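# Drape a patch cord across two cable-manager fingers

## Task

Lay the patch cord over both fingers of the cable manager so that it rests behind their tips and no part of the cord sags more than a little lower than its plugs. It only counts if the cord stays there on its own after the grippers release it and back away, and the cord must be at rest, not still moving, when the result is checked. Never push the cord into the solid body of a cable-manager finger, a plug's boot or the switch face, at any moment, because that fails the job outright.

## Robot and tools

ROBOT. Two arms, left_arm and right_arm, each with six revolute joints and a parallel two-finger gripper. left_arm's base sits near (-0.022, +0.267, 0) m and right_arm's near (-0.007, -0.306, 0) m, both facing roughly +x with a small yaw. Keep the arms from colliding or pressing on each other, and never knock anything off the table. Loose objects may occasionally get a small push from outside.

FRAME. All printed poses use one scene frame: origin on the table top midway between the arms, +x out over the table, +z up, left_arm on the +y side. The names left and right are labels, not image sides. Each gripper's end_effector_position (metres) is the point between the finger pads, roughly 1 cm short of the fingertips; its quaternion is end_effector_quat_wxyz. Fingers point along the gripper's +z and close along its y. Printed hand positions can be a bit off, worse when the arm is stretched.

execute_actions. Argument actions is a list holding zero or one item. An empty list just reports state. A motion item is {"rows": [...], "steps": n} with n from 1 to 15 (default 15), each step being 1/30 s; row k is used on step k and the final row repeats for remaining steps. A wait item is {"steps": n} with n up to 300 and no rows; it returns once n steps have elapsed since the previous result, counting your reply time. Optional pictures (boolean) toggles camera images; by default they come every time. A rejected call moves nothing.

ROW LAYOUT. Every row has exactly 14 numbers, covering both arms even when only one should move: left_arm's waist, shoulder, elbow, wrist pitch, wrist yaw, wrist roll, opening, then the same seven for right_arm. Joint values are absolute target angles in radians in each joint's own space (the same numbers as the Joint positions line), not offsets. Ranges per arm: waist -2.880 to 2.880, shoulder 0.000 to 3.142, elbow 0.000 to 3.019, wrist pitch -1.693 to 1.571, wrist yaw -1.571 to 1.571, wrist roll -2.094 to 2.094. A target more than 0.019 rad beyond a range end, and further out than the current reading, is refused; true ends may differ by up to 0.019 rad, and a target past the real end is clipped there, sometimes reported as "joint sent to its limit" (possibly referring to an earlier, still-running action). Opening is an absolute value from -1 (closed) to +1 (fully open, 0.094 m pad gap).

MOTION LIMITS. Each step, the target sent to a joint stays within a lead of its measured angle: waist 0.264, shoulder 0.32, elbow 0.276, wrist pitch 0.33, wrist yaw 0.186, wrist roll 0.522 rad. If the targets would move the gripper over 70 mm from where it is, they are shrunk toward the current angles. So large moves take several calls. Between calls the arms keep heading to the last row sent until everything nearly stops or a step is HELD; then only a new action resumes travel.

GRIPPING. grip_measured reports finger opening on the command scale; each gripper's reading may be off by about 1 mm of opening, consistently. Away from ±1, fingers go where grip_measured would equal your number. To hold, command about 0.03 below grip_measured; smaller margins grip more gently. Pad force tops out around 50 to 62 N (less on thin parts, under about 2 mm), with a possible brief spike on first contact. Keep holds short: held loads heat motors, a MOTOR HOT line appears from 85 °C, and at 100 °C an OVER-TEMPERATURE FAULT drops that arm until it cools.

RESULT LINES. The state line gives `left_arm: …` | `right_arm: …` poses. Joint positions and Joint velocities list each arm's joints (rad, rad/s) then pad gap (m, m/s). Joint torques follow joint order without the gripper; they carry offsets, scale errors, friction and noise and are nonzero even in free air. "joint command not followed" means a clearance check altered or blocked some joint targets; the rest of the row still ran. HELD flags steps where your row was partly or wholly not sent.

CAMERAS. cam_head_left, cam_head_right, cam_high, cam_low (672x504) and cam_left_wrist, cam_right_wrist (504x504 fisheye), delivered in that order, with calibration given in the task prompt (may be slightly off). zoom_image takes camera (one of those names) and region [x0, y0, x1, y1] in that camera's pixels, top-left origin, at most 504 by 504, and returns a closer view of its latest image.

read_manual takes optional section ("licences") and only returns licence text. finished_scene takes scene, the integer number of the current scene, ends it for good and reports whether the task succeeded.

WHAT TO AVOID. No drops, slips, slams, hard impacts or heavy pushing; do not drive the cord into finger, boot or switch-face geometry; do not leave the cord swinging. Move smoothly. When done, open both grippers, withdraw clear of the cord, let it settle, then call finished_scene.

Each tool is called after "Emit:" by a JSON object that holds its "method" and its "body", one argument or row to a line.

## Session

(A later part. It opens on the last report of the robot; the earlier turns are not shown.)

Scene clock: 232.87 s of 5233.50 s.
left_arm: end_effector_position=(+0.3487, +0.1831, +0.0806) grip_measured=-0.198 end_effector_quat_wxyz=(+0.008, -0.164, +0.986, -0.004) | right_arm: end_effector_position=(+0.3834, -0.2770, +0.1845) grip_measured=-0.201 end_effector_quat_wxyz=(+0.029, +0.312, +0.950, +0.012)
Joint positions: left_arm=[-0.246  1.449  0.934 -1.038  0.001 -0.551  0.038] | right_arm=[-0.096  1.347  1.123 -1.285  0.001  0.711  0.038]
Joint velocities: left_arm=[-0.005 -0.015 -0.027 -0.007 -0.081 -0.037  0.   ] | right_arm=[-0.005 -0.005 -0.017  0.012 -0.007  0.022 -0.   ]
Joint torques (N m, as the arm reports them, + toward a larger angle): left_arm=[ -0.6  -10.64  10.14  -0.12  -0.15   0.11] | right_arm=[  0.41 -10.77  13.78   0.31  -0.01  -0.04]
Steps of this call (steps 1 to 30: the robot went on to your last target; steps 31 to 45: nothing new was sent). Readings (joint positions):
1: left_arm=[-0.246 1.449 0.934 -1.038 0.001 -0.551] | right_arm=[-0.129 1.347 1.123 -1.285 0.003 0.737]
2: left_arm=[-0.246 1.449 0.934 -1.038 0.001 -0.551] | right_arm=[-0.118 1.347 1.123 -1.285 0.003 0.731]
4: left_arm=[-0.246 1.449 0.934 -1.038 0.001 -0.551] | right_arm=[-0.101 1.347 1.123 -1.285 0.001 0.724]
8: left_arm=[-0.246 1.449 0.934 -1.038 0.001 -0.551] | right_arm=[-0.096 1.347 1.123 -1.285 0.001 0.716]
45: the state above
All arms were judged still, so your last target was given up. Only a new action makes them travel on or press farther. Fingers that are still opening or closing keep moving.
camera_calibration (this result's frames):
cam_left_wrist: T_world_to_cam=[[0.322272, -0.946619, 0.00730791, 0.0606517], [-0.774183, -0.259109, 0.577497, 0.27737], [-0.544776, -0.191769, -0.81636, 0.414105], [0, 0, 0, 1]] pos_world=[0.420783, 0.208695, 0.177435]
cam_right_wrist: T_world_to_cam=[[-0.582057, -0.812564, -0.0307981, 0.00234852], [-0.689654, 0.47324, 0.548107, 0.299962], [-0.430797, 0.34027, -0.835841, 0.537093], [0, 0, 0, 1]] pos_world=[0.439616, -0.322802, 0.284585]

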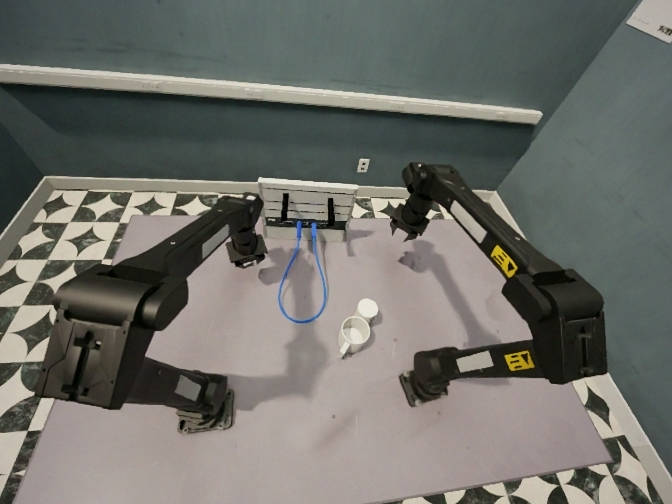

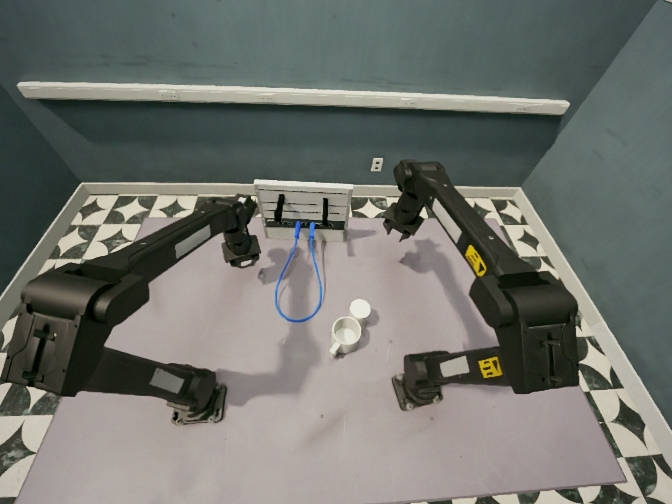

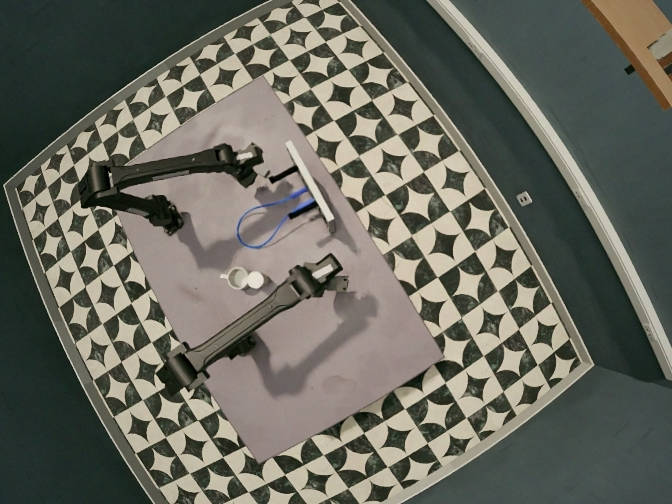

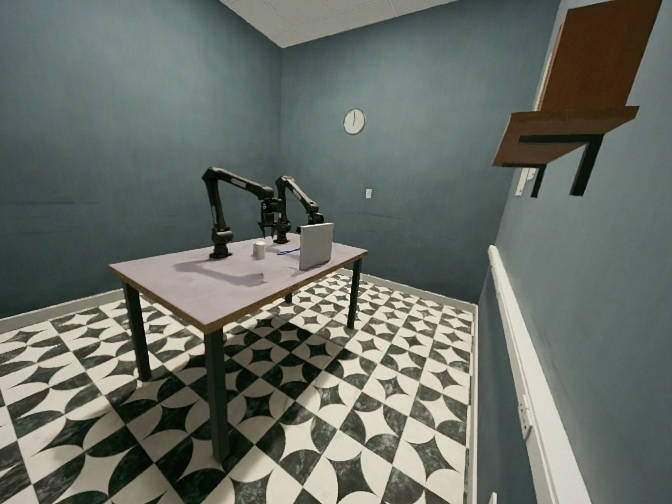

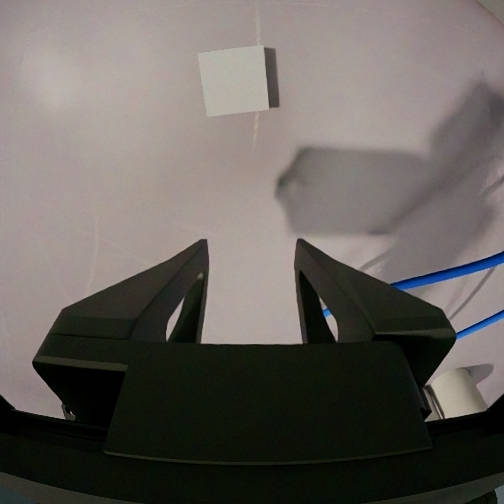

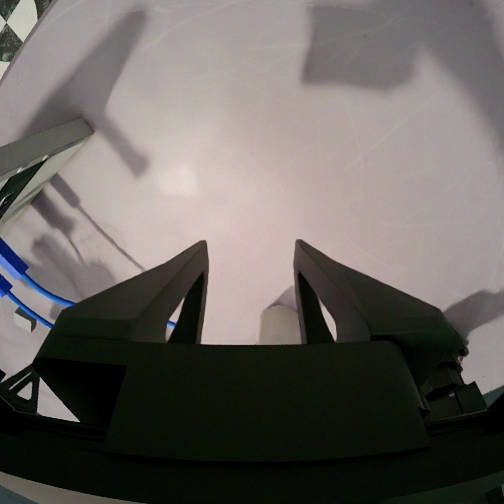

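Emit:
{"method": "execute_actions", "body": {
  "actions": [
    {"rows":[[-0.845,1.385,0.835,-1.02,0,0.76,-0.2,-0.1,1.35,1.165,-1.3,0,0.7,-0.2]],"steps":15}
  ],
  "pictures": false
}}

Emit:
{"method": "execute_actions", "body": {
  "actions": [
    {"steps":45}
  ]
}}

Scene clock: 250.43 s of 5233.50 s.
left_arm: end_effector_position=(+0.2016, +0.0027, +0.0700) grip_measured=-0.198 end_effector_quat_wxyz=(-0.004, +0.655, +0.756, -0.002) | right_arm: end_effector_position=(+0.3834, -0.2770, +0.1845) grip_measured=-0.201 end_effector_quat_wxyz=(+0.029, +0.312, +0.950, +0.012)
Joint positions: left_arm=[-0.89   1.394  0.845 -1.028  0.005  0.561  0.038] | right_arm=[-0.096  1.347  1.123 -1.285  0.001  0.71   0.038]
Joint velocities: left_arm=[ 0.19  -0.034 -0.046 -0.017 -0.081  1.297 -0.001] | right_arm=[ 0.005  0.005 -0.017 -0.007 -0.051 -0.007  0.001]
Joint torques (N m, as the arm reports them, + toward a larger angle): left_arm=[ 2.46 -9.47  7.41  0.59 -0.16  0.08] | right_arm=[  0.37 -10.14  13.77   0.01  -0.04  -0.02]
Steps of this call (steps 1 to 100: nothing new was sent; then 13.73 s passed at rest; steps 101 to 115: all 15 steps of this action). Readings (joint positions):
101: left_arm=[-0.257 1.446 0.926 -1.035 -0.004 -0.496] | right_arm=[-0.096 1.347 1.123 -1.285 0.001 0.711]
102: left_arm=[-0.283 1.437 0.912 -1.031 -0.006 -0.430] | right_arm=[-0.096 1.347 1.123 -1.285 0.001 0.711]
104: left_arm=[-0.376 1.417 0.880 -1.031 -0.006 -0.295] | right_arm=[-0.096 1.347 1.123 -1.285 0.001 0.711]
108: left_arm=[-0.635 1.402 0.854 -1.031 -0.005 -0.007] | right_arm=[-0.096 1.347 1.123 -1.285 0.001 0.710]
115: the state above

Scene clock: 251.93 s of 5233.50 s.
left_arm: end_effector_position=(+0.2113, +0.0125, +0.0698) grip_measured=-0.198 end_effector_quat_wxyz=(-0.004, +0.709, +0.705, -0.001) | right_arm: end_effector_position=(+0.3834, -0.2770, +0.1845) grip_measured=-0.201 end_effector_quat_wxyz=(+0.029, +0.312, +0.950, +0.012)
Joint positions: left_arm=[-0.852  1.393  0.843 -1.028  0.002  0.749  0.038] | right_arm=[-0.096  1.347  1.123 -1.285  0.001  0.71   0.038]
Joint velocities: left_arm=[-0.005  0.015 -0.022 -0.007  0.007 -0.007 -0.001] | right_arm=[-0.005 -0.005  0.027  0.017 -0.007  0.051  0.   ]
Joint torques (N m, as the arm reports them, + toward a larger angle): left_arm=[ 0.37 -9.58  7.33  0.65 -0.08  0.1 ] | right_arm=[ 0.04 -9.79 13.64  0.3  -0.01 -0.05]
Steps of this call (steps 1 to 30: the robot went on to your last target; steps 31 to 45: nothing new was sent). Readings (joint positions):
1: left_arm=[-0.883 1.393 0.843 -1.028 0.005 0.599] | right_arm=[-0.096 1.347 1.123 -1.285 0.001 0.710]
2: left_arm=[-0.874 1.393 0.843 -1.028 0.004 0.630] | right_arm=[-0.096 1.347 1.123 -1.285 0.001 0.710]
4: left_arm=[-0.859 1.393 0.843 -1.028 0.003 0.673] | right_arm=[-0.096 1.347 1.123 -1.285 0.001 0.710]
8: left_arm=[-0.852 1.393 0.843 -1.028 0.002 0.718] | right_arm=[-0.096 1.347 1.123 -1.285 0.001 0.710]
45: the state above
All arms were judged still, so your last target was given up. Only a new action makes them travel on or press farther. Fingers that are still opening or closing keep moving.
camera_calibration (this result's frames):
cam_left_wrist: T_world_to_cam=[[-0.999971, 0.00648265, 0.00401168, 0.211163], [0.00759952, 0.805907, 0.591993, -0.0464096], [0.00060464, 0.592006, -0.805933, 0.171963], [0, 0, 0, 1]] pos_world=[0.211406, -0.0657703, 0.165218]
cam_right_wrist: T_world_to_cam=[[-0.581748, -0.812787, -0.0307799, 0.00216492], [-0.689835, 0.47299, 0.548095, 0.299965], [-0.430925, 0.340086, -0.83585, 0.537093], [0, 0, 0, 1]] pos_world=[0.439633, -0.322778, 0.284587]

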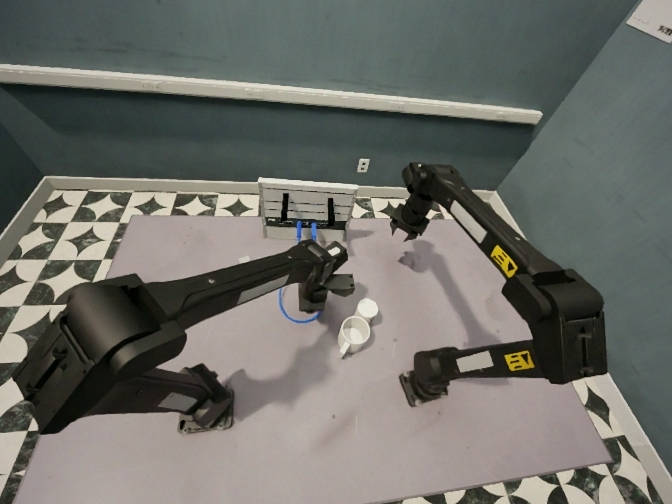

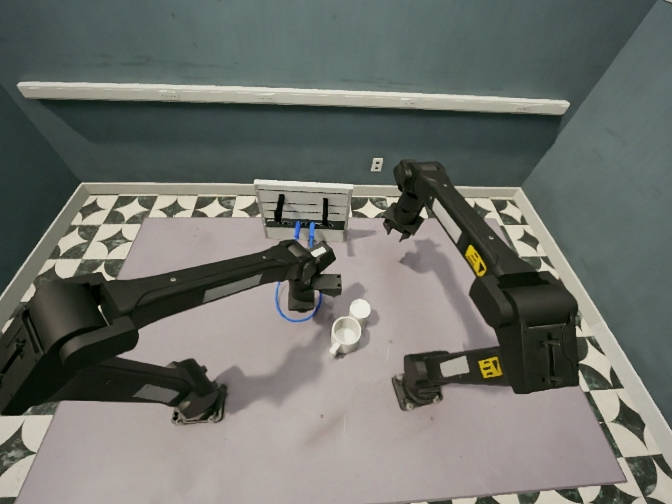

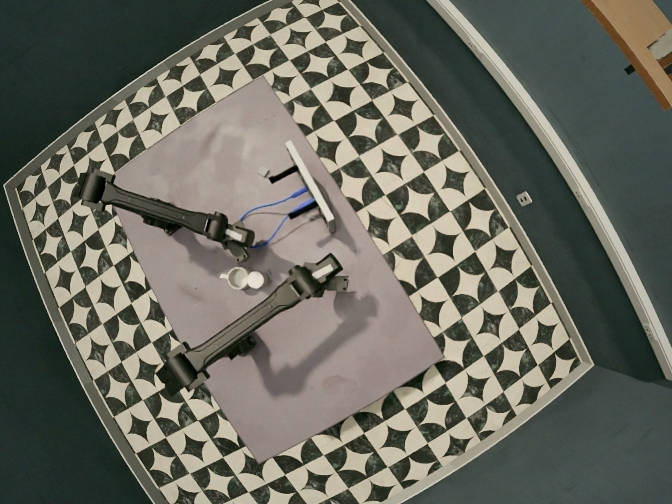

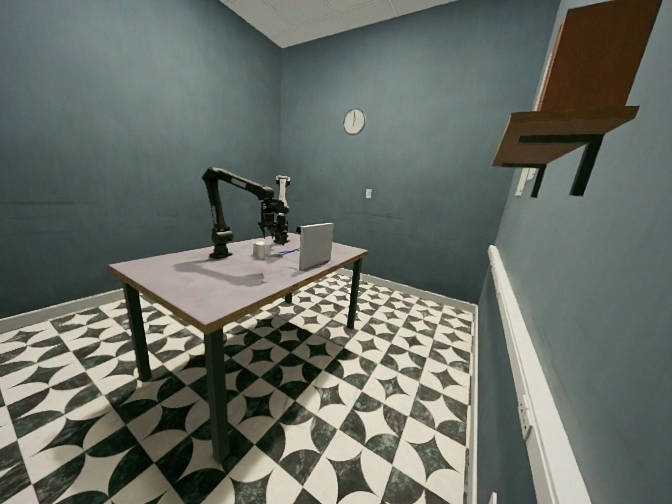

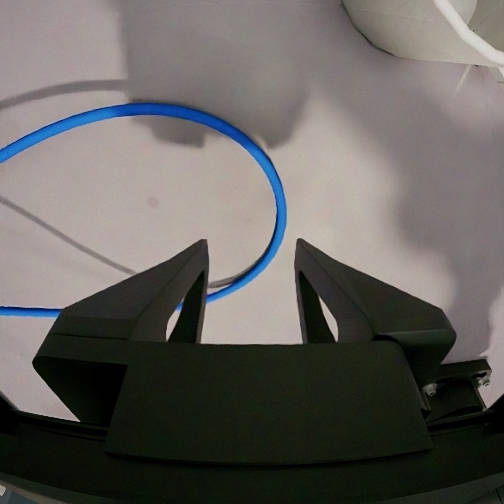

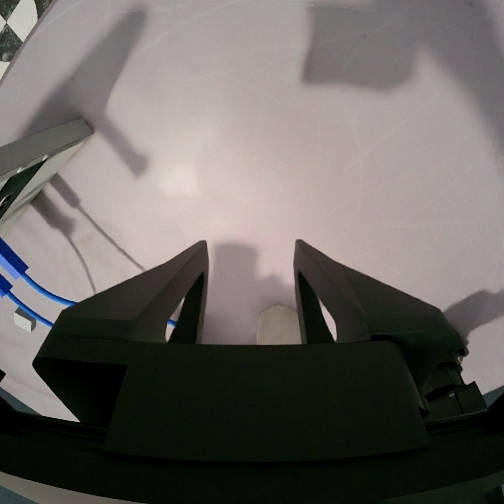

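Emit:
{"method": "execute_actions", "body": {
  "actions": [
    {"rows":[[-0.875,1.39,0.79,-0.99,0,0.71,-0.2,-0.1,1.35,1.165,-1.3,0,0.7,-0.2],[-0.875,1.39,0.79,-0.99,0,0.71,-0.2,-0.1,1.35,1.165,-1.3,0,0.7,-0.2],[-0.875,1.39,0.79,-0.99,0,0.71,-0.2,-0.1,1.35,1.165,-1.3,0,0.7,-0.2],[-0.875,1.39,0.79,-0.99,0,0.71,-0.2,-0.1,1.35,1.165,-1.3,0,0.7,-0.2],[-0.875,1.39,0.79,-0.99,0,0.71,-0.2,-0.1,1.35,1.165,-1.3,0,0.7,-0.2],[-0.875,1.39,0.79,-0.99,0,0.71,-0.2,-0.1,1.35,1.165,-1.3,0,0.7,-0.2],[-0.875,1.435,0.705,-0.82,0,0.71,-0.2,-0.1,1.35,1.165,-1.3,0,0.7,-0.2]],"steps":15}
  ],
  "pictures": false
}}

Emit:
{"method": "execute_actions", "body": {
  "actions": [
    {"steps":40}
  ]
}}

Scene clock: 269.13 s of 5233.50 s.
left_arm: end_effector_position=(+0.1928, +0.0274, +0.0138) grip_measured=-0.198 end_effector_quat_wxyz=(-0.001, +0.703, +0.711, -0.001) | right_arm: end_effector_position=(+0.3834, -0.2770, +0.1845) grip_measured=-0.201 end_effector_quat_wxyz=(+0.029, +0.312, +0.950, +0.012)
Joint positions: left_arm=[-0.862  1.436  0.704 -0.841  0.002  0.722  0.038] | right_arm=[-0.096  1.347  1.123 -1.285  0.001  0.71   0.038]
Joint velocities: left_arm=[ 0.005 -0.015 -0.017  0.046 -0.081 -0.022  0.001] | right_arm=[ 0.005 -0.005 -0.012  0.007 -0.022  0.007 -0.001]
Joint torques (N m, as the arm reports them, + toward a larger angle): left_arm=[-1.38 -8.79  7.17  1.02 -0.09 -0.1 ] | right_arm=[  0.1  -10.88  13.74   0.07   0.04  -0.01]
Steps of this call (steps 1 to 90: nothing new was sent; then 13.70 s passed at rest; steps 91 to 105: all 15 steps of this action). Readings (joint positions):
91: left_arm=[-0.852 1.392 0.837 -1.020 0.002 0.744] | right_arm=[-0.096 1.347 1.123 -1.285 0.001 0.710]
92: left_arm=[-0.854 1.390 0.827 -1.011 0.002 0.739] | right_arm=[-0.096 1.347 1.123 -1.285 0.001 0.710]
94: left_arm=[-0.858 1.390 0.807 -1.006 0.002 0.733] | right_arm=[-0.096 1.347 1.123 -1.285 0.001 0.710]
98: left_arm=[-0.862 1.393 0.758 -0.912 0.002 0.726] | right_arm=[-0.096 1.347 1.123 -1.285 0.001 0.710]
105: the state above

Scene clock: 270.47 s of 5233.50 s.
left_arm: end_effector_position=(+0.1939, +0.0263, +0.0139) grip_measured=-0.198 end_effector_quat_wxyz=(+0.002, +0.703, +0.711, -0.001) | right_arm: end_effector_position=(+0.3834, -0.2770, +0.1845) grip_measured=-0.201 end_effector_quat_wxyz=(+0.029, +0.312, +0.950, +0.012)
Joint positions: left_arm=[-0.862  1.436  0.704 -0.835  0.002  0.721  0.038] | right_arm=[-0.096  1.347  1.123 -1.285  0.001  0.71   0.038]
Joint velocities: left_arm=[-0.005 -0.005  0.007 -0.007 -0.051 -0.051  0.   ] | right_arm=[-0.005 -0.005  0.012 -0.032 -0.007  0.007 -0.001]
Joint torques (N m, as the arm reports them, + toward a larger angle): left_arm=[-1.26 -8.41  7.22  0.93 -0.09 -0.07] | right_arm=[ -0.14 -10.14  13.62   0.19  -0.01  -0.06]
Steps of this call (steps 1 to 15: the robot went on to your last target; steps 16 to 40: nothing new was sent). Readings (joint positions):
1: left_arm=[-0.862 1.436 0.704 -0.838 0.002 0.722] | right_arm=[-0.096 1.347 1.123 -1.285 0.001 0.710]
2: left_arm=[-0.862 1.436 0.704 -0.836 0.002 0.722] | right_arm=[-0.096 1.347 1.123 -1.285 0.001 0.710]
4: left_arm=[-0.862 1.436 0.704 -0.835 0.002 0.722] | right_arm=[-0.096 1.347 1.123 -1.285 0.001 0.710]
8: left_arm=[-0.862 1.436 0.704 -0.835 0.002 0.721] | right_arm=[-0.096 1.347 1.123 -1.285 0.001 0.710]
40: the state above
All arms were judged still, so your last target was given up. Only a new action makes them travel on or press farther. Fingers that are still opening or closing keep moving.
camera_calibration (this result's frames):
cam_left_wrist: T_world_to_cam=[[-0.999931, -0.0110648, -0.00391065, 0.194464], [-0.0112617, 0.810981, 0.584965, -0.0207142], [-0.00330104, 0.584969, -0.811049, 0.119771], [0, 0, 0, 1]] pos_world=[0.194613, -0.0511115, 0.110017]
cam_right_wrist: T_world_to_cam=[[-0.581748, -0.812787, -0.0307799, 0.00216492], [-0.689835, 0.47299, 0.548095, 0.299965], [-0.430925, 0.340086, -0.83585, 0.537093], [0, 0, 0, 1]] pos_world=[0.439633, -0.322778, 0.284587]

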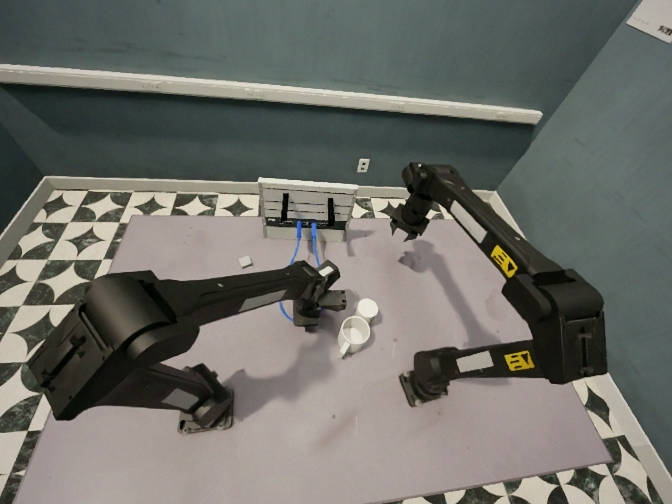

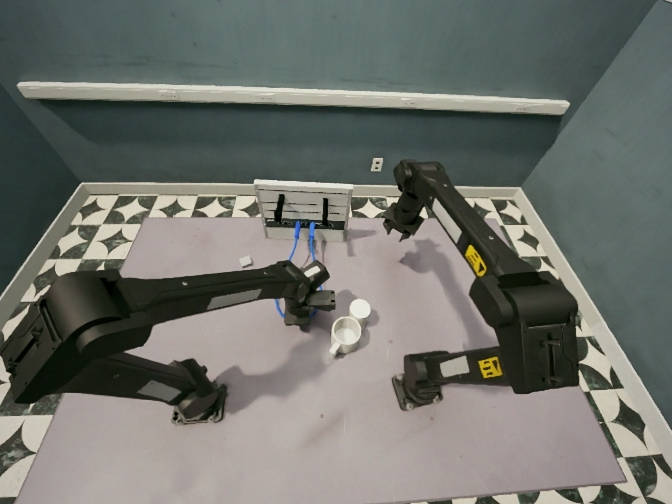

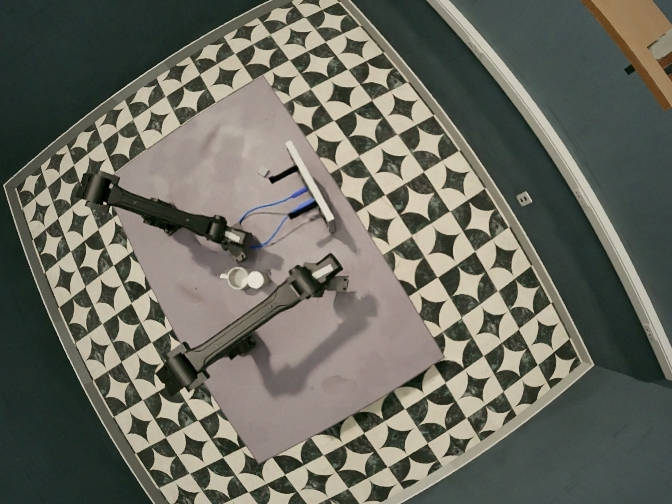

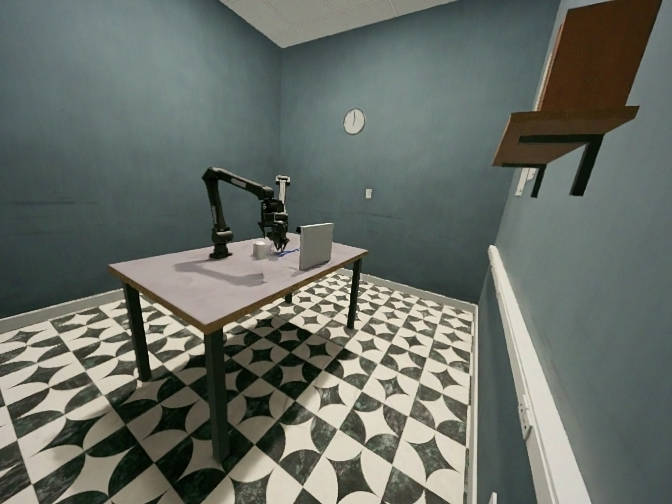

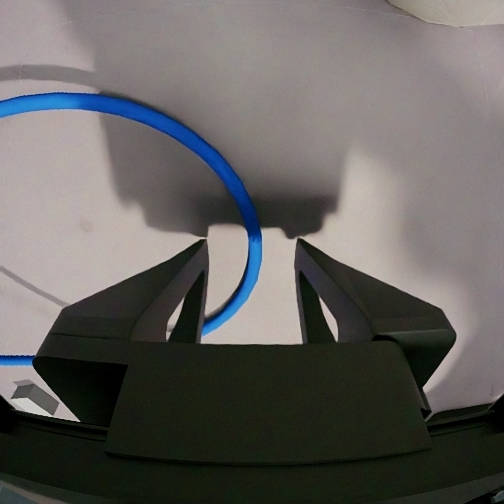

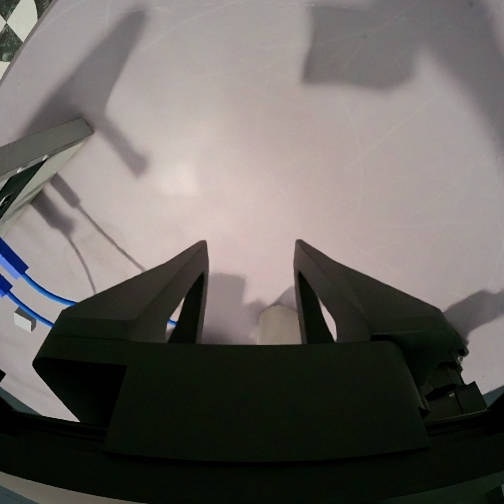

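Emit:
{"method": "execute_actions", "body": {
  "actions": [
    {"rows":[[-0.875,1.45,0.705,-0.805,0,0.71,-0.2,-0.1,1.35,1.165,-1.3,0,0.7,-0.2]],"steps":15}
  ],
  "pictures": false
}}

Emit:
{"method": "execute_actions", "body": {
  "actions": [
    {"rows":[[-0.875,1.45,0.705,-0.805,0,0.71,-0.93,-0.1,1.35,1.165,-1.3,0,0.7,-0.2]],"steps":15}
  ],
  "pictures": false
}}

Emit:
{"method": "execute_actions", "body": {
  "actions": [
    {"steps":15}
  ]
}}

Scene clock: 282.27 s of 5233.50 s.
left_arm: end_effector_position=(+0.1962, +0.0237, +0.0137) grip_measured=-0.198 end_effector_quat_wxyz=(+0.009, +0.703, +0.711, -0.002) | right_arm: end_effector_position=(+0.3834, -0.2770, +0.1845) grip_measured=-0.201 end_effector_quat_wxyz=(+0.029, +0.312, +0.950, +0.012)
Joint positions: left_arm=[-0.862  1.436  0.704 -0.82   0.002  0.721  0.038] | right_arm=[-0.096  1.347  1.123 -1.285  0.001  0.71   0.038]
Joint velocities: left_arm=[-0.015 -0.024 -0.007  0.002 -0.066 -0.007 -0.   ] | right_arm=[-0.034  0.005  0.012 -0.012  0.022 -0.051 -0.   ]
Joint torques (N m, as the arm reports them, + toward a larger angle): left_arm=[-1.27 -7.45  7.19  0.98 -0.08 -0.05] | right_arm=[  0.17 -10.7   13.87   0.34   0.03  -0.01]
Steps of this call (steps 1 to 90: nothing new was sent; then 8.30 s passed at rest; steps 91 to 105: all 15 steps of this action). Readings (joint positions):
91: left_arm=[-0.862 1.436 0.704 -0.832 0.002 0.721] | right_arm=[-0.096 1.347 1.123 -1.285 0.001 0.710]
92: left_arm=[-0.862 1.436 0.704 -0.828 0.002 0.721] | right_arm=[-0.096 1.347 1.123 -1.285 0.001 0.710]
94: left_arm=[-0.862 1.436 0.704 -0.822 0.002 0.721] | right_arm=[-0.096 1.347 1.123 -1.285 0.001 0.710]
98: left_arm=[-0.862 1.436 0.704 -0.820 0.002 0.721] | right_arm=[-0.096 1.347 1.123 -1.285 0.001 0.710]
105: the state above

Scene clock: 282.77 s of 5233.50 s.
left_arm: end_effector_position=(+0.1962, +0.0237, +0.0137) grip_measured=-0.928 end_effector_quat_wxyz=(+0.009, +0.703, +0.711, -0.002) | right_arm: end_effector_position=(+0.3834, -0.2770, +0.1845) grip_measured=-0.201 end_effector_quat_wxyz=(+0.029, +0.312, +0.950, +0.012)
Joint positions: left_arm=[-0.862  1.436  0.704 -0.82   0.002  0.721  0.003] | right_arm=[-0.096  1.347  1.123 -1.285  0.001  0.71   0.038]
Joint velocities: left_arm=[ 0.005 -0.015 -0.027  0.007 -0.066 -0.022 -0.   ] | right_arm=[-0.015  0.005 -0.007 -0.002  0.022  0.007  0.   ]
Joint torques (N m, as the arm reports them, + toward a larger angle): left_arm=[-1.32 -7.61  7.2   0.97 -0.07 -0.07] | right_arm=[ 0.44 -9.87 13.72  0.18  0.03 -0.08]
Steps of this call (steps 1 to 15: all 15 steps of this action). Readings (joint positions):
1: left_arm=[-0.862 1.436 0.704 -0.820 0.002 0.721] | right_arm=[-0.096 1.347 1.123 -1.285 0.001 0.710]
2: left_arm=[-0.862 1.436 0.704 -0.820 0.002 0.721] | right_arm=[-0.096 1.347 1.123 -1.285 0.001 0.710]
4: left_arm=[-0.862 1.436 0.704 -0.820 0.002 0.721] | right_arm=[-0.096 1.347 1.123 -1.285 0.001 0.710]
8: left_arm=[-0.862 1.436 0.704 -0.820 0.002 0.721] | right_arm=[-0.096 1.347 1.123 -1.285 0.001 0.710]
15: the state above

Scene clock: 283.27 s of 5233.50 s.
left_arm: end_effector_position=(+0.1962, +0.0237, +0.0137) grip_measured=-0.928 end_effector_quat_wxyz=(+0.009, +0.703, +0.711, -0.002) | right_arm: end_effector_position=(+0.3834, -0.2770, +0.1845) grip_measured=-0.201 end_effector_quat_wxyz=(+0.029, +0.312, +0.950, +0.012)
Joint positions: left_arm=[-0.862  1.436  0.704 -0.82   0.002  0.721  0.003] | right_arm=[-0.096  1.347  1.123 -1.285  0.001  0.71   0.038]
Joint velocities: left_arm=[-0.005  0.005  0.002 -0.012 -0.051  0.007 -0.   ] | right_arm=[-0.005 -0.005  0.002 -0.002  0.037 -0.037  0.001]
Joint torques (N m, as the arm reports them, + toward a larger angle): left_arm=[-1.37 -7.48  7.15  0.97 -0.07 -0.05] | right_arm=[  0.23 -10.1   13.77   0.28  -0.03  -0.05]
Steps of this call (steps 1 to 15: the robot went on to your last target). Readings (joint positions):
1: left_arm=[-0.862 1.436 0.704 -0.820 0.002 0.721] | right_arm=[-0.096 1.347 1.123 -1.285 0.001 0.710]
2: left_arm=[-0.862 1.436 0.704 -0.820 0.002 0.721] | right_arm=[-0.096 1.347 1.123 -1.285 0.001 0.710]
4: left_arm=[-0.862 1.436 0.704 -0.820 0.002 0.721] | right_arm=[-0.096 1.347 1.123 -1.285 0.001 0.710]
8: left_arm=[-0.862 1.436 0.704 -0.820 0.002 0.721] | right_arm=[-0.096 1.347 1.123 -1.285 0.001 0.710]
15: the state above
All arms were judged still, so your last target was given up. Only a new action makes them travel on or press farther. Fingers that are still opening or closing keep moving.
camera_calibration (this result's frames):
cam_left_wrist: T_world_to_cam=[[-0.999854, -0.011151, -0.0129823, 0.19687], [-0.0165964, 0.816909, 0.576527, -0.0174581], [0.00417649, 0.576658, -0.816975, 0.119943], [0, 0, 0, 1]] pos_world=[0.19605, -0.0527094, 0.110612]
cam_right_wrist: T_world_to_cam=[[-0.581748, -0.812787, -0.0307799, 0.00216492], [-0.689835, 0.47299, 0.548095, 0.299965], [-0.430925, 0.340086, -0.83585, 0.537093], [0, 0, 0, 1]] pos_world=[0.439633, -0.322778, 0.284587]

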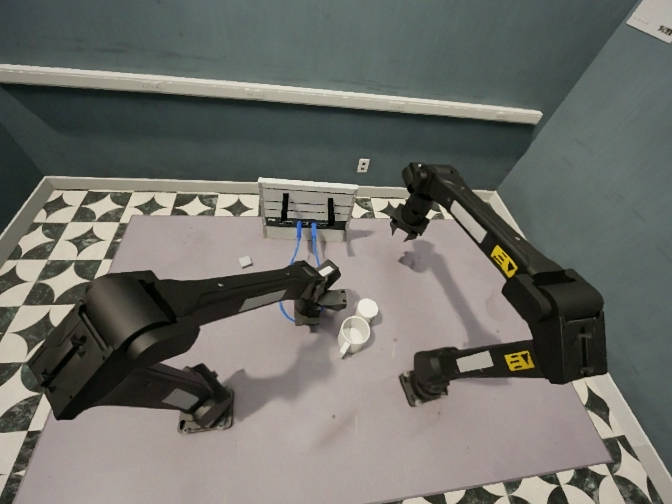

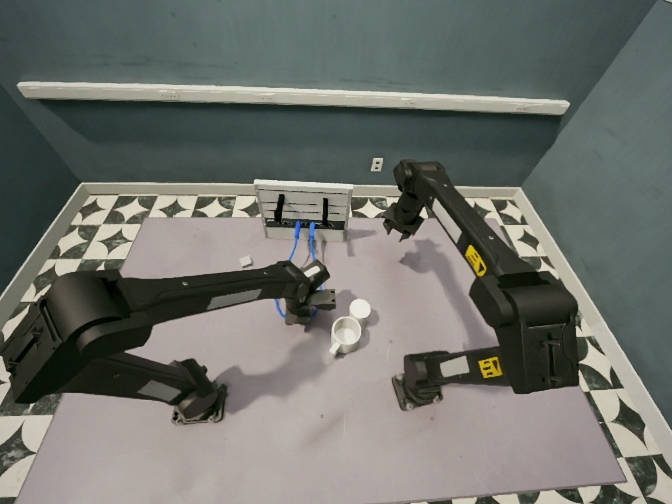

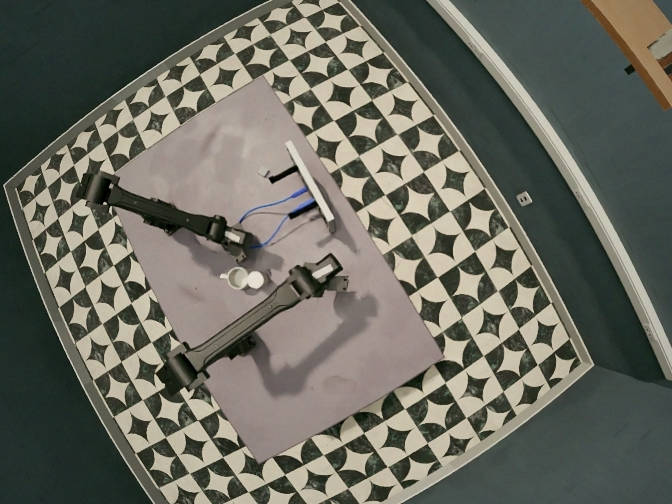

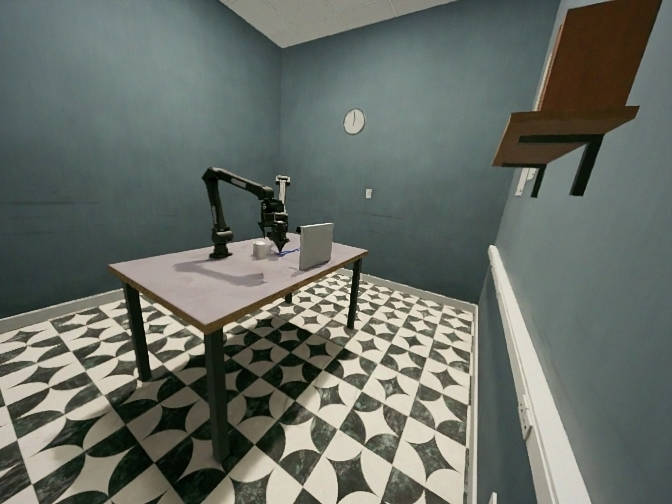

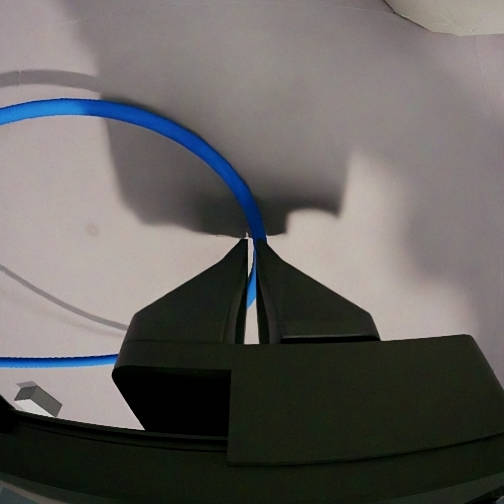

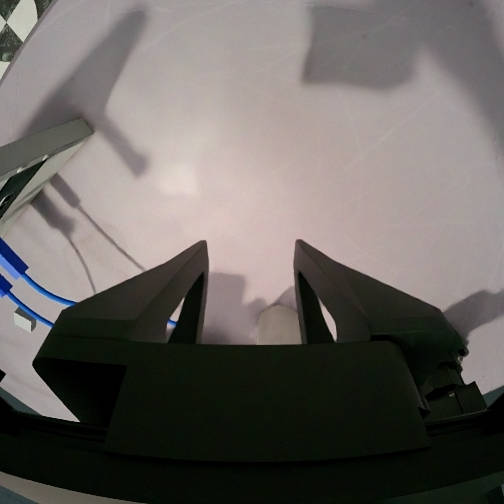

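Missed (too high). Reopen and go lower.

Emit:
{"method": "execute_actions", "body": {
  "actions": [
    {"rows":[[-0.875,1.45,0.705,-0.805,0,0.71,-0.2,-0.1,1.35,1.165,-1.3,0,0.7,-0.2]],"steps":12}
  ],
  "pictures": false
}}

Emit:
{"method": "execute_actions", "body": {
  "actions": [
    {"rows":[[-0.875,1.475,0.705,-0.805,0,0.71,-0.2,-0.1,1.35,1.165,-1.3,0,0.7,-0.2]],"steps":15}
  ],
  "pictures": false
}}

Emit:
{"method": "execute_actions", "body": {
  "actions": [
    {"steps":15}
  ],
  "pictures": false
}}

Scene clock: 292.67 s of 5233.50 s.
left_arm: end_effector_position=(+0.1962, +0.0237, +0.0137) grip_measured=-0.202 end_effector_quat_wxyz=(+0.009, +0.703, +0.711, -0.002) | right_arm: end_effector_position=(+0.3834, -0.2770, +0.1845) grip_measured=-0.201 end_effector_quat_wxyz=(+0.029, +0.312, +0.950, +0.012)
Joint positions: left_arm=[-0.862  1.436  0.704 -0.82   0.002  0.72   0.037] | right_arm=[-0.096  1.347  1.123 -1.285  0.001  0.71   0.038]
Joint velocities: left_arm=[-0.015 -0.005  0.012  0.007  0.007  0.051 -0.   ] | right_arm=[-0.005  0.005  0.012 -0.007  0.007 -0.007  0.   ]
Joint torques (N m, as the arm reports them, + toward a larger angle): left_arm=[-1.38 -7.62  7.21  1.   -0.09 -0.06] | right_arm=[  0.08 -10.57  13.49   0.15  -0.02  -0.04]
Steps of this call (steps 1 to 90: nothing new was sent; then 6.00 s passed at rest; steps 91 to 102: all 12 steps of this action). Readings (joint positions):
91: left_arm=[-0.862 1.436 0.704 -0.820 0.002 0.721] | right_arm=[-0.096 1.347 1.123 -1.285 0.001 0.710]
92: left_arm=[-0.862 1.436 0.704 -0.820 0.002 0.721] | right_arm=[-0.096 1.347 1.123 -1.285 0.001 0.710]
94: left_arm=[-0.862 1.436 0.704 -0.820 0.002 0.720] | right_arm=[-0.096 1.347 1.123 -1.285 0.001 0.710]
98: left_arm=[-0.862 1.436 0.704 -0.820 0.002 0.720] | right_arm=[-0.096 1.347 1.123 -1.285 0.001 0.710]
102: the state above

Scene clock: 293.17 s of 5233.50 s.
left_arm: end_effector_position=(+0.1939, +0.0262, +0.0043) grip_measured=-0.202 end_effector_quat_wxyz=(-0.006, +0.703, +0.711, -0.001) | right_arm: end_effector_position=(+0.3834, -0.2770, +0.1845) grip_measured=-0.201 end_effector_quat_wxyz=(+0.029, +0.312, +0.950, +0.012)
Joint positions: left_arm=[-0.862  1.467  0.704 -0.819  0.002  0.72   0.037] | right_arm=[-0.096  1.347  1.123 -1.285  0.001  0.71   0.038]
Joint velocities: left_arm=[ 0.005 -0.015  0.007  0.007 -0.037  0.007 -0.001] | right_arm=[ 0.005 -0.005  0.002 -0.002 -0.037  0.022 -0.   ]
Joint torques (N m, as the arm reports them, + toward a larger angle): left_arm=[-1.46 -8.14  6.93  1.   -0.08 -0.05] | right_arm=[ -0.12 -10.49  13.67   0.18   0.02  -0.05]
Steps of this call (steps 1 to 15: all 15 steps of this action). Readings (joint positions):
1: left_arm=[-0.862 1.439 0.704 -0.820 0.002 0.720] | right_arm=[-0.096 1.347 1.123 -1.285 0.001 0.710]
2: left_arm=[-0.862 1.443 0.704 -0.819 0.002 0.720] | right_arm=[-0.096 1.347 1.123 -1.285 0.001 0.710]
4: left_arm=[-0.862 1.455 0.704 -0.819 0.002 0.720] | right_arm=[-0.096 1.347 1.123 -1.285 0.001 0.710]
8: left_arm=[-0.862 1.467 0.704 -0.819 0.002 0.720] | right_arm=[-0.096 1.347 1.123 -1.285 0.001 0.710]
15: the state above

Scene clock: 293.67 s of 5233.50 s.
left_arm: end_effector_position=(+0.1939, +0.0262, +0.0043) grip_measured=-0.202 end_effector_quat_wxyz=(-0.006, +0.703, +0.711, -0.001) | right_arm: end_effector_position=(+0.3834, -0.2770, +0.1845) grip_measured=-0.201 end_effector_quat_wxyz=(+0.029, +0.312, +0.950, +0.012)
Joint positions: left_arm=[-0.862  1.467  0.704 -0.819  0.002  0.72   0.037] | right_arm=[-0.096  1.347  1.123 -1.285  0.001  0.71   0.038]
Joint velocities: left_arm=[-0.005 -0.005 -0.002 -0.002 -0.007 -0.051 -0.001] | right_arm=[-0.024  0.005 -0.007 -0.027 -0.022  0.022  0.001]
Joint torques (N m, as the arm reports them, + toward a larger angle): left_arm=[-1.24 -8.2   6.94  0.86 -0.08 -0.06] | right_arm=[  0.37 -10.15  13.49   0.16   0.05   0.  ]
Steps of this call (steps 1 to 15: the robot went on to your last target). Readings (joint positions):
1: left_arm=[-0.862 1.467 0.704 -0.819 0.002 0.720] | right_arm=[-0.096 1.347 1.123 -1.285 0.001 0.710]
2: left_arm=[-0.862 1.467 0.704 -0.819 0.002 0.720] | right_arm=[-0.096 1.347 1.123 -1.285 0.001 0.710]
4: left_arm=[-0.862 1.467 0.704 -0.819 0.002 0.720] | right_arm=[-0.096 1.347 1.123 -1.285 0.001 0.710]
8: left_arm=[-0.862 1.467 0.704 -0.819 0.002 0.720] | right_arm=[-0.096 1.347 1.123 -1.285 0.001 0.710]
15: the state above
All arms were judged still, so your last target was given up. Only a new action makes them travel on or press farther. Fingers that are still opening or closing keep moving.

Emit:
{"method": "execute_actions", "body": {
  "actions": [
    {"rows":[[-0.875,1.475,0.705,-0.805,0,0.71,-0.93,-0.1,1.35,1.165,-1.3,0,0.7,-0.2]],"steps":15}
  ],
  "pictures": false
}}

Emit:
{"method": "execute_actions", "body": {
  "actions": [
    {"steps":10}
  ],
  "pictures": false
}}

Scene clock: 299.93 s of 5233.50 s.
left_arm: end_effector_position=(+0.1939, +0.0262, +0.0043) grip_measured=-0.915 end_effector_quat_wxyz=(-0.006, +0.703, +0.711, -0.001) | right_arm: end_effector_position=(+0.3834, -0.2770, +0.1845) grip_measured=-0.201 end_effector_quat_wxyz=(+0.029, +0.312, +0.950, +0.012)
Joint positions: left_arm=[-0.862  1.467  0.704 -0.819  0.002  0.72   0.004] | right_arm=[-0.096  1.347  1.123 -1.285  0.001  0.71   0.038]
Joint velocities: left_arm=[ 0.005 -0.005  0.002 -0.012 -0.007  0.007 -0.001] | right_arm=[-0.005 -0.005 -0.002 -0.022 -0.007  0.037 -0.001]
Joint torques (N m, as the arm reports them, + toward a larger angle): left_arm=[-1.31 -8.1   6.96  0.79 -0.08 -0.06] | right_arm=[  0.51 -10.23  13.75   0.14   0.    -0.02]
Steps of this call (steps 1 to 90: nothing new was sent; then 2.77 s passed at rest; steps 91 to 105: all 15 steps of this action). Readings (joint positions):
91: left_arm=[-0.862 1.467 0.704 -0.819 0.002 0.720] | right_arm=[-0.096 1.347 1.123 -1.285 0.001 0.710]
92: left_arm=[-0.862 1.467 0.704 -0.819 0.002 0.720] | right_arm=[-0.096 1.347 1.123 -1.285 0.001 0.710]
94: left_arm=[-0.862 1.467 0.704 -0.819 0.002 0.720] | right_arm=[-0.096 1.347 1.123 -1.285 0.001 0.710]
98: left_arm=[-0.862 1.467 0.704 -0.819 0.002 0.720] | right_arm=[-0.096 1.347 1.123 -1.285 0.001 0.710]
105: the state above

Scene clock: 300.27 s of 5233.50 s.
left_arm: end_effector_position=(+0.1939, +0.0262, +0.0043) grip_measured=-0.915 end_effector_quat_wxyz=(-0.006, +0.703, +0.711, -0.001) | right_arm: end_effector_position=(+0.3834, -0.2770, +0.1845) grip_measured=-0.201 end_effector_quat_wxyz=(+0.029, +0.312, +0.950, +0.012)
Joint positions: left_arm=[-0.862  1.467  0.704 -0.819  0.002  0.72   0.004] | right_arm=[-0.096  1.347  1.123 -1.285  0.001  0.71   0.038]
Joint velocities: left_arm=[-0.005 -0.005 -0.002 -0.002 -0.037 -0.007  0.001] | right_arm=[-0.015 -0.005 -0.002  0.027  0.037  0.022  0.   ]
Joint torques (N m, as the arm reports them, + toward a larger angle): left_arm=[-1.43 -8.45  6.94  0.83 -0.08 -0.06] | right_arm=[ 0.45 -9.98 13.83  0.32 -0.05 -0.09]
Steps of this call (steps 1 to 10: the robot went on to your last target). Readings (joint positions):
1: left_arm=[-0.862 1.467 0.704 -0.819 0.002 0.720] | right_arm=[-0.096 1.347 1.123 -1.285 0.001 0.710]
2: left_arm=[-0.862 1.467 0.704 -0.819 0.002 0.720] | right_arm=[-0.096 1.347 1.123 -1.285 0.001 0.710]
4: left_arm=[-0.862 1.467 0.704 -0.819 0.002 0.720] | right_arm=[-0.096 1.347 1.123 -1.285 0.001 0.710]
8: left_arm=[-0.862 1.467 0.704 -0.819 0.002 0.720] | right_arm=[-0.096 1.347 1.123 -1.285 0.001 0.710]
10: the state above


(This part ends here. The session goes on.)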